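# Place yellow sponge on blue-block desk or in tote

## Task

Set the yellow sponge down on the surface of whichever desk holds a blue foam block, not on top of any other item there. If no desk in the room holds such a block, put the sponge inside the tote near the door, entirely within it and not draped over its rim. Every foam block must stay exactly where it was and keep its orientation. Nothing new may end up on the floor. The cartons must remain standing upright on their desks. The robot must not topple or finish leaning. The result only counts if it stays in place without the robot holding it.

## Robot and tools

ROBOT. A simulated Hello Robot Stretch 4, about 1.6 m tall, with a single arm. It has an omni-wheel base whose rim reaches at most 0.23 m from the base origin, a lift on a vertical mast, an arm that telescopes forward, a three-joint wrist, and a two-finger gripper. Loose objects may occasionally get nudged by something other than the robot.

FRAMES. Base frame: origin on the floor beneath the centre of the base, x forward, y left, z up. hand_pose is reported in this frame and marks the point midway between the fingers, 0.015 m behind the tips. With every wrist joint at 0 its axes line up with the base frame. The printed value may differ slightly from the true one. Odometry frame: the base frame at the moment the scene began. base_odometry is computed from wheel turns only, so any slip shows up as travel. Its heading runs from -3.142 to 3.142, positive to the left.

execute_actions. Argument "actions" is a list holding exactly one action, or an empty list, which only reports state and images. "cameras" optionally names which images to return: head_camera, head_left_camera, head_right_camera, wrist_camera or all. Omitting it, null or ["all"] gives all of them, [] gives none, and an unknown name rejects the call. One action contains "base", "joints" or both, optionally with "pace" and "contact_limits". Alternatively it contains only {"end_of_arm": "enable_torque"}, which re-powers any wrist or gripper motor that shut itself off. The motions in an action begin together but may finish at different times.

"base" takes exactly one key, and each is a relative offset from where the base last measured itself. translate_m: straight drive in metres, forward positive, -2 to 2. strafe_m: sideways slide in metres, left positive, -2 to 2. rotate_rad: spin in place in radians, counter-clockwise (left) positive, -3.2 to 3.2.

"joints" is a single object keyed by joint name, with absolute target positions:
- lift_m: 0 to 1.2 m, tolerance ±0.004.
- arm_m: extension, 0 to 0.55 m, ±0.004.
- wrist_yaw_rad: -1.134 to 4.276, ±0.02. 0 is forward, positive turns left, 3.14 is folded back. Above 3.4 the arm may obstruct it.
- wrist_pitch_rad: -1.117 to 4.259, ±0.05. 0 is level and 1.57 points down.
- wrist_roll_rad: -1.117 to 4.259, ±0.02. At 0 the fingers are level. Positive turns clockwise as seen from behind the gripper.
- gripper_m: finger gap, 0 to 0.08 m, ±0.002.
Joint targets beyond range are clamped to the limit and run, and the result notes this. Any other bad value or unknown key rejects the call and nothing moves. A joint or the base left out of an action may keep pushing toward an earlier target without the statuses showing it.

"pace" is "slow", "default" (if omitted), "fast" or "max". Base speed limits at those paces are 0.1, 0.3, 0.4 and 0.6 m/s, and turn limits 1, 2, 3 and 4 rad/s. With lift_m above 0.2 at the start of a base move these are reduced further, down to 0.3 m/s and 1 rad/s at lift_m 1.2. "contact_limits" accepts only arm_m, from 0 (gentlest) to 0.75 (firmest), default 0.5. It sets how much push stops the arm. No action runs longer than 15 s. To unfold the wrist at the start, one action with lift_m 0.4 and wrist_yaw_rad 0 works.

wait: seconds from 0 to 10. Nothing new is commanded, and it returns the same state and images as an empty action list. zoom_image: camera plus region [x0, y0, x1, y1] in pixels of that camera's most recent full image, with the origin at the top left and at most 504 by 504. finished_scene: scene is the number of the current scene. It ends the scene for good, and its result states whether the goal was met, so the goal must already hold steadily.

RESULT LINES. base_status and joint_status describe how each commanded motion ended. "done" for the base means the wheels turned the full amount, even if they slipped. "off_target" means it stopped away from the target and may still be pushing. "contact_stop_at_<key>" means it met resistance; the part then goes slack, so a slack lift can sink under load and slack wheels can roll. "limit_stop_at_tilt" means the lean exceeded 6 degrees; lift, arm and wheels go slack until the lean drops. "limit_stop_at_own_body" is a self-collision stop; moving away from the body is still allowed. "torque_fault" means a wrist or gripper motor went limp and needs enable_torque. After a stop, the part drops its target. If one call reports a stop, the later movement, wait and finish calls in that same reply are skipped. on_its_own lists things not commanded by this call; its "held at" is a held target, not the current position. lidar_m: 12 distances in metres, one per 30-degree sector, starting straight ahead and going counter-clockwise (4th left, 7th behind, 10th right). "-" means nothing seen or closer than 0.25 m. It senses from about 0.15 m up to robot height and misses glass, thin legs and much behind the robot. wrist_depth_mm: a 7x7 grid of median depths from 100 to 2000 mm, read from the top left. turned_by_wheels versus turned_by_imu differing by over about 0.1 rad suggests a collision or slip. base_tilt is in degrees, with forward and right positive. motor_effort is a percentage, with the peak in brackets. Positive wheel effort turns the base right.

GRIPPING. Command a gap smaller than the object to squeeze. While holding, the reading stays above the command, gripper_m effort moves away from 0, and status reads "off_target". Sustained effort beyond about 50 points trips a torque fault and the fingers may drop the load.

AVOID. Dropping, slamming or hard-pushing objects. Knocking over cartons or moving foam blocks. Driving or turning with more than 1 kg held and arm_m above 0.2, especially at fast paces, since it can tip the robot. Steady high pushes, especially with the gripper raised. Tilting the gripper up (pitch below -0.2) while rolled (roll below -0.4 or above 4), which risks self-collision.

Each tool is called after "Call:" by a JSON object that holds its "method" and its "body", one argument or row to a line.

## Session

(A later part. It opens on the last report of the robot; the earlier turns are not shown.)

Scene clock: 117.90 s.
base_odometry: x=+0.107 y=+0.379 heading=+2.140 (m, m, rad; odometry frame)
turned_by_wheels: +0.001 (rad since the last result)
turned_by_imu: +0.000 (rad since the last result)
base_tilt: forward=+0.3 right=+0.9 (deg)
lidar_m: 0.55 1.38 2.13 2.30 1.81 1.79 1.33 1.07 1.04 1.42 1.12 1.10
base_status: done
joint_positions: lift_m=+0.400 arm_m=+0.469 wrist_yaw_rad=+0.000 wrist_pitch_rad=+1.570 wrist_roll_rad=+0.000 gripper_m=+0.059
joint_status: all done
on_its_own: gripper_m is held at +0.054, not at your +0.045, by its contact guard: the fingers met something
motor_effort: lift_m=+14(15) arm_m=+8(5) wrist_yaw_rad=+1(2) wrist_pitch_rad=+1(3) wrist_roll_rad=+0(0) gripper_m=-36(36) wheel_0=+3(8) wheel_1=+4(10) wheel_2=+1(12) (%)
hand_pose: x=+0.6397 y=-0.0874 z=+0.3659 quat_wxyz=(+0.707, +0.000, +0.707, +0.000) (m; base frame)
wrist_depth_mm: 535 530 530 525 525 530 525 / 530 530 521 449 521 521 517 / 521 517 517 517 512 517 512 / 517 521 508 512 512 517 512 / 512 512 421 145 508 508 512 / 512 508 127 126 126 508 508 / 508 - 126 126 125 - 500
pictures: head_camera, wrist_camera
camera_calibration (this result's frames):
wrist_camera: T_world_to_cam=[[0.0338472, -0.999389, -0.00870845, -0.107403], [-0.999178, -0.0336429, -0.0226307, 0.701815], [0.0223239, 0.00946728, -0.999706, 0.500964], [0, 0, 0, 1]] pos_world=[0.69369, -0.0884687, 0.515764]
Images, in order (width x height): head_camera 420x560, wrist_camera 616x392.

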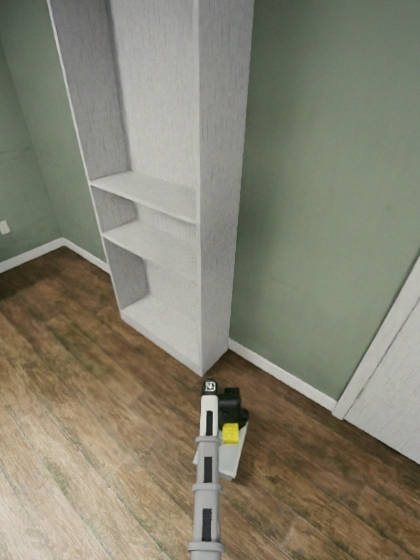

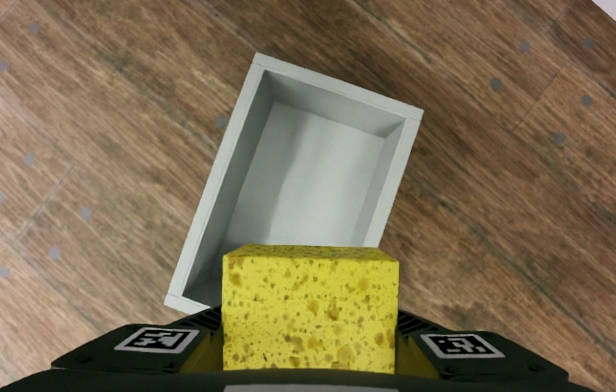

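Call:
{"method": "execute_actions", "body": {
  "actions": [
    {"base":{"strafe_m":0.01},"joints":{"arm_m":0.525,"lift_m":0.25,"wrist_roll_rad":0.33}}
  ],
  "cameras": ["wrist_camera"]
}}

Scene clock: 123.73 s.
base_odometry: x=+0.098 y=+0.373 heading=+2.140 (m, m, rad; odometry frame)
turned_by_wheels: +0.000 (rad since the last result)
turned_by_imu: -0.001 (rad since the last result)
base_tilt: forward=+0.2 right=+0.9 (deg)
lidar_m: 0.54 1.40 2.12 2.30 1.81 1.78 1.34 1.07 1.06 1.41 1.13 1.09
base_status: done
joint_positions: lift_m=+0.250 arm_m=+0.524 wrist_yaw_rad=+0.000 wrist_pitch_rad=+1.570 wrist_roll_rad=+0.329 gripper_m=+0.059
joint_status: all done
on_its_own: gripper_m is held at +0.054, not at your +0.045, by its contact guard: the fingers met something
motor_effort: lift_m=+14(8) arm_m=+8(10) wrist_yaw_rad=+0(1) wrist_pitch_rad=-1(2) wrist_roll_rad=+2(5) gripper_m=-36(36) wheel_0=-3(6) wheel_1=+3(13) wheel_2=+0(0) (%)
hand_pose: x=+0.6946 y=-0.0874 z=+0.2159 quat_wxyz=(+0.698, +0.116, +0.697, -0.116) (m; base frame)
wrist_depth_mm: 377 377 373 375 370 370 373 / 377 375 253 253 276 370 368 / 373 368 327 366 310 366 368 / 368 368 362 362 317 366 364 / 366 364 294 145 245 364 362 / 364 364 127 126 126 359 359 / 362 - 126 126 125 - 355
pictures: wrist_camera
camera_calibration (this result's frames):
wrist_camera: T_world_to_cam=[[-0.291315, -0.956586, -0.00890662, 0.119076], [-0.95633, 0.291444, -0.0222156, 0.751827], [0.0238469, 0.00204594, -0.999714, 0.348085], [0, 0, 0, 1]] pos_world=[0.745382, -0.105921, 0.365748]
Images, in order (width x height): wrist_camera 616x392.

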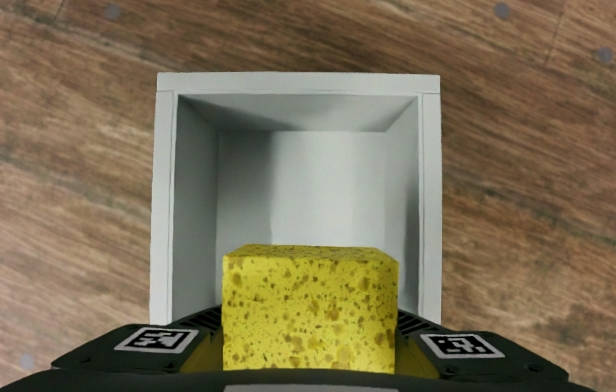

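Call:
{"method": "execute_actions", "body": {
  "actions": [
    {"joints":{"lift_m":0.072},"pace":"slow"}
  ],
  "cameras": ["wrist_camera"]
}}

Call:
{"method": "execute_actions", "body": {
  "actions": [
    {"joints":{"gripper_m":0.072}}
  ],
  "cameras": []
}}

Call:
{"method": "execute_actions", "body": {
  "actions": [
    {"joints":{"lift_m":0.35}}
  ],
  "cameras": ["wrist_camera"]
}}

Scene clock: 130.63 s.
base_odometry: x=+0.098 y=+0.373 heading=+2.140 (m, m, rad; odometry frame)
turned_by_wheels: +0.000 (rad since the last result)
turned_by_imu: -0.001 (rad since the last result)
base_tilt: forward=+0.3 right=+0.9 (deg)
lidar_m: 0.54 1.40 2.12 2.28 1.81 1.78 1.34 1.06 1.06 1.42 1.13 1.11
base_status: not commanded
joint_positions: lift_m=+0.072 arm_m=+0.524 wrist_yaw_rad=+0.000 wrist_pitch_rad=+1.570 wrist_roll_rad=+0.329 gripper_m=+0.059
joint_status: all done
on_its_own: gripper_m is held at +0.054, not at your +0.045, by its contact guard: the fingers met something
motor_effort: lift_m=+14(16) arm_m=+8(8) wrist_yaw_rad=+1(0) wrist_pitch_rad=-2(1) wrist_roll_rad=+1(2) gripper_m=-36(36) wheel_0=-2(3) wheel_1=+3(4) wheel_2=+0(0) (%)
hand_pose: x=+0.6946 y=-0.0874 z=+0.0379 quat_wxyz=(+0.698, +0.116, +0.697, -0.116) (m; base frame)
wrist_depth_mm: 126 158 164 159 162 145 - / 128 185 189 189 188 152 - / 129 187 188 187 187 153 - / 126 187 186 185 186 152 - / 130 185 185 145 185 151 - / 129 175 127 126 126 149 - / 122 - 126 126 125 - -
pictures: wrist_camera
camera_calibration (this result's frames):
wrist_camera: T_world_to_cam=[[-0.291315, -0.956586, -0.00890666, 0.117491], [-0.95633, 0.291444, -0.0222157, 0.747874], [0.023847, 0.00204595, -0.999714, 0.170152], [0, 0, 0, 1]] pos_world=[0.745384, -0.105921, 0.187764]
Images, in order (width x height): wrist_camera 616x392.

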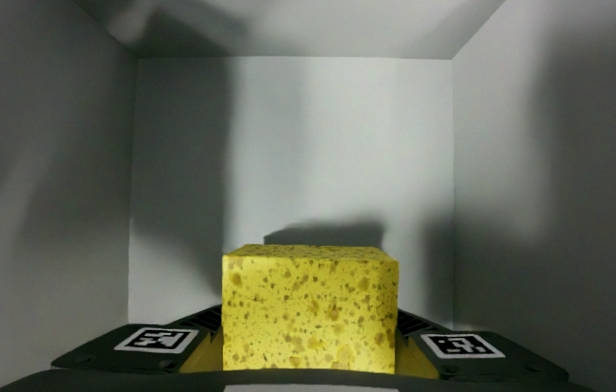

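Scene clock: 131.40 s.
base_odometry: x=+0.098 y=+0.373 heading=+2.140 (m, m, rad; odometry frame)
turned_by_wheels: +0.000 (rad since the last result)
turned_by_imu: +0.000 (rad since the last result)
base_tilt: forward=+0.2 right=+0.9 (deg)
lidar_m: 0.54 1.41 2.11 2.30 1.81 1.79 1.36 1.07 1.05 1.41 1.13 1.11
base_status: not commanded
joint_positions: lift_m=+0.072 arm_m=+0.524 wrist_yaw_rad=+0.000 wrist_pitch_rad=+1.570 wrist_roll_rad=+0.329 gripper_m=+0.072
joint_status: all done
motor_effort: lift_m=+13(14) arm_m=+8(8) wrist_yaw_rad=+0(0) wrist_pitch_rad=-1(2) wrist_roll_rad=+1(2) gripper_m=+2(34) wheel_0=-2(2) wheel_1=+3(3) wheel_2=+0(0) (%)
hand_pose: x=+0.6946 y=-0.0874 z=+0.0379 quat_wxyz=(+0.698, +0.116, +0.697, -0.116) (m; base frame)
wrist_depth_mm: 126 158 164 158 162 145 - / 128 185 189 189 189 152 - / 129 187 188 187 187 153 - / 126 186 186 186 186 153 - / 130 185 185 142 184 151 - / 129 175 140 139 140 148 - / - - 138 139 133 - -
pictures: none
No camera images: the call's "cameras" was empty. Leave "cameras" out to get every camera's image.

Scene clock: 133.60 s.
base_odometry: x=+0.098 y=+0.373 heading=+2.140 (m, m, rad; odometry frame)
turned_by_wheels: +0.000 (rad since the last result)
turned_by_imu: +0.000 (rad since the last result)
base_tilt: forward=+0.2 right=+0.9 (deg)
lidar_m: 0.54 1.41 2.12 2.27 1.81 1.78 1.34 1.07 1.06 1.41 1.14 1.10
base_status: not commanded
joint_positions: lift_m=+0.350 arm_m=+0.524 wrist_yaw_rad=+0.000 wrist_pitch_rad=+1.570 wrist_roll_rad=+0.329 gripper_m=+0.072
joint_status: all done
motor_effort: lift_m=+22(24) arm_m=+8(8) wrist_yaw_rad=+1(1) wrist_pitch_rad=-2(0) wrist_roll_rad=+1(1) gripper_m=+2(1) wheel_0=-2(2) wheel_1=+3(3) wheel_2=+0(0) (%)
hand_pose: x=+0.6946 y=-0.0874 z=+0.3152 quat_wxyz=(+0.698, +0.116, +0.697, -0.116) (m; base frame)
wrist_depth_mm: 480 480 477 477 473 473 473 / 473 473 473 473 469 473 469 / 473 473 413 410 452 466 466 / 466 469 462 462 459 466 462 / 466 466 459 415 459 459 459 / 462 462 442 455 433 459 455 / - - 145 452 138 - -
pictures: wrist_camera
camera_calibration (this result's frames):
wrist_camera: T_world_to_cam=[[-0.291326, -0.956582, -0.00890666, 0.11997], [-0.956326, 0.291455, -0.0222157, 0.754037], [0.023847, 0.00204566, -0.999714, 0.447369], [0, 0, 0, 1]] pos_world=[0.745388, -0.105922, 0.465061]
Images, in order (width x height): wrist_camera 616x392.

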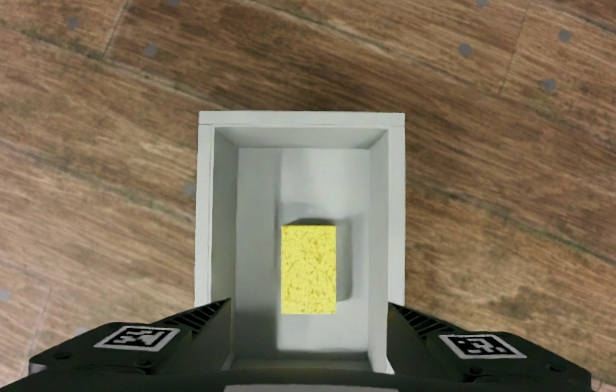

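Call:
{"method": "finished_scene", "body": {
  "scene": 2
}}

The scene is finished: the task was done.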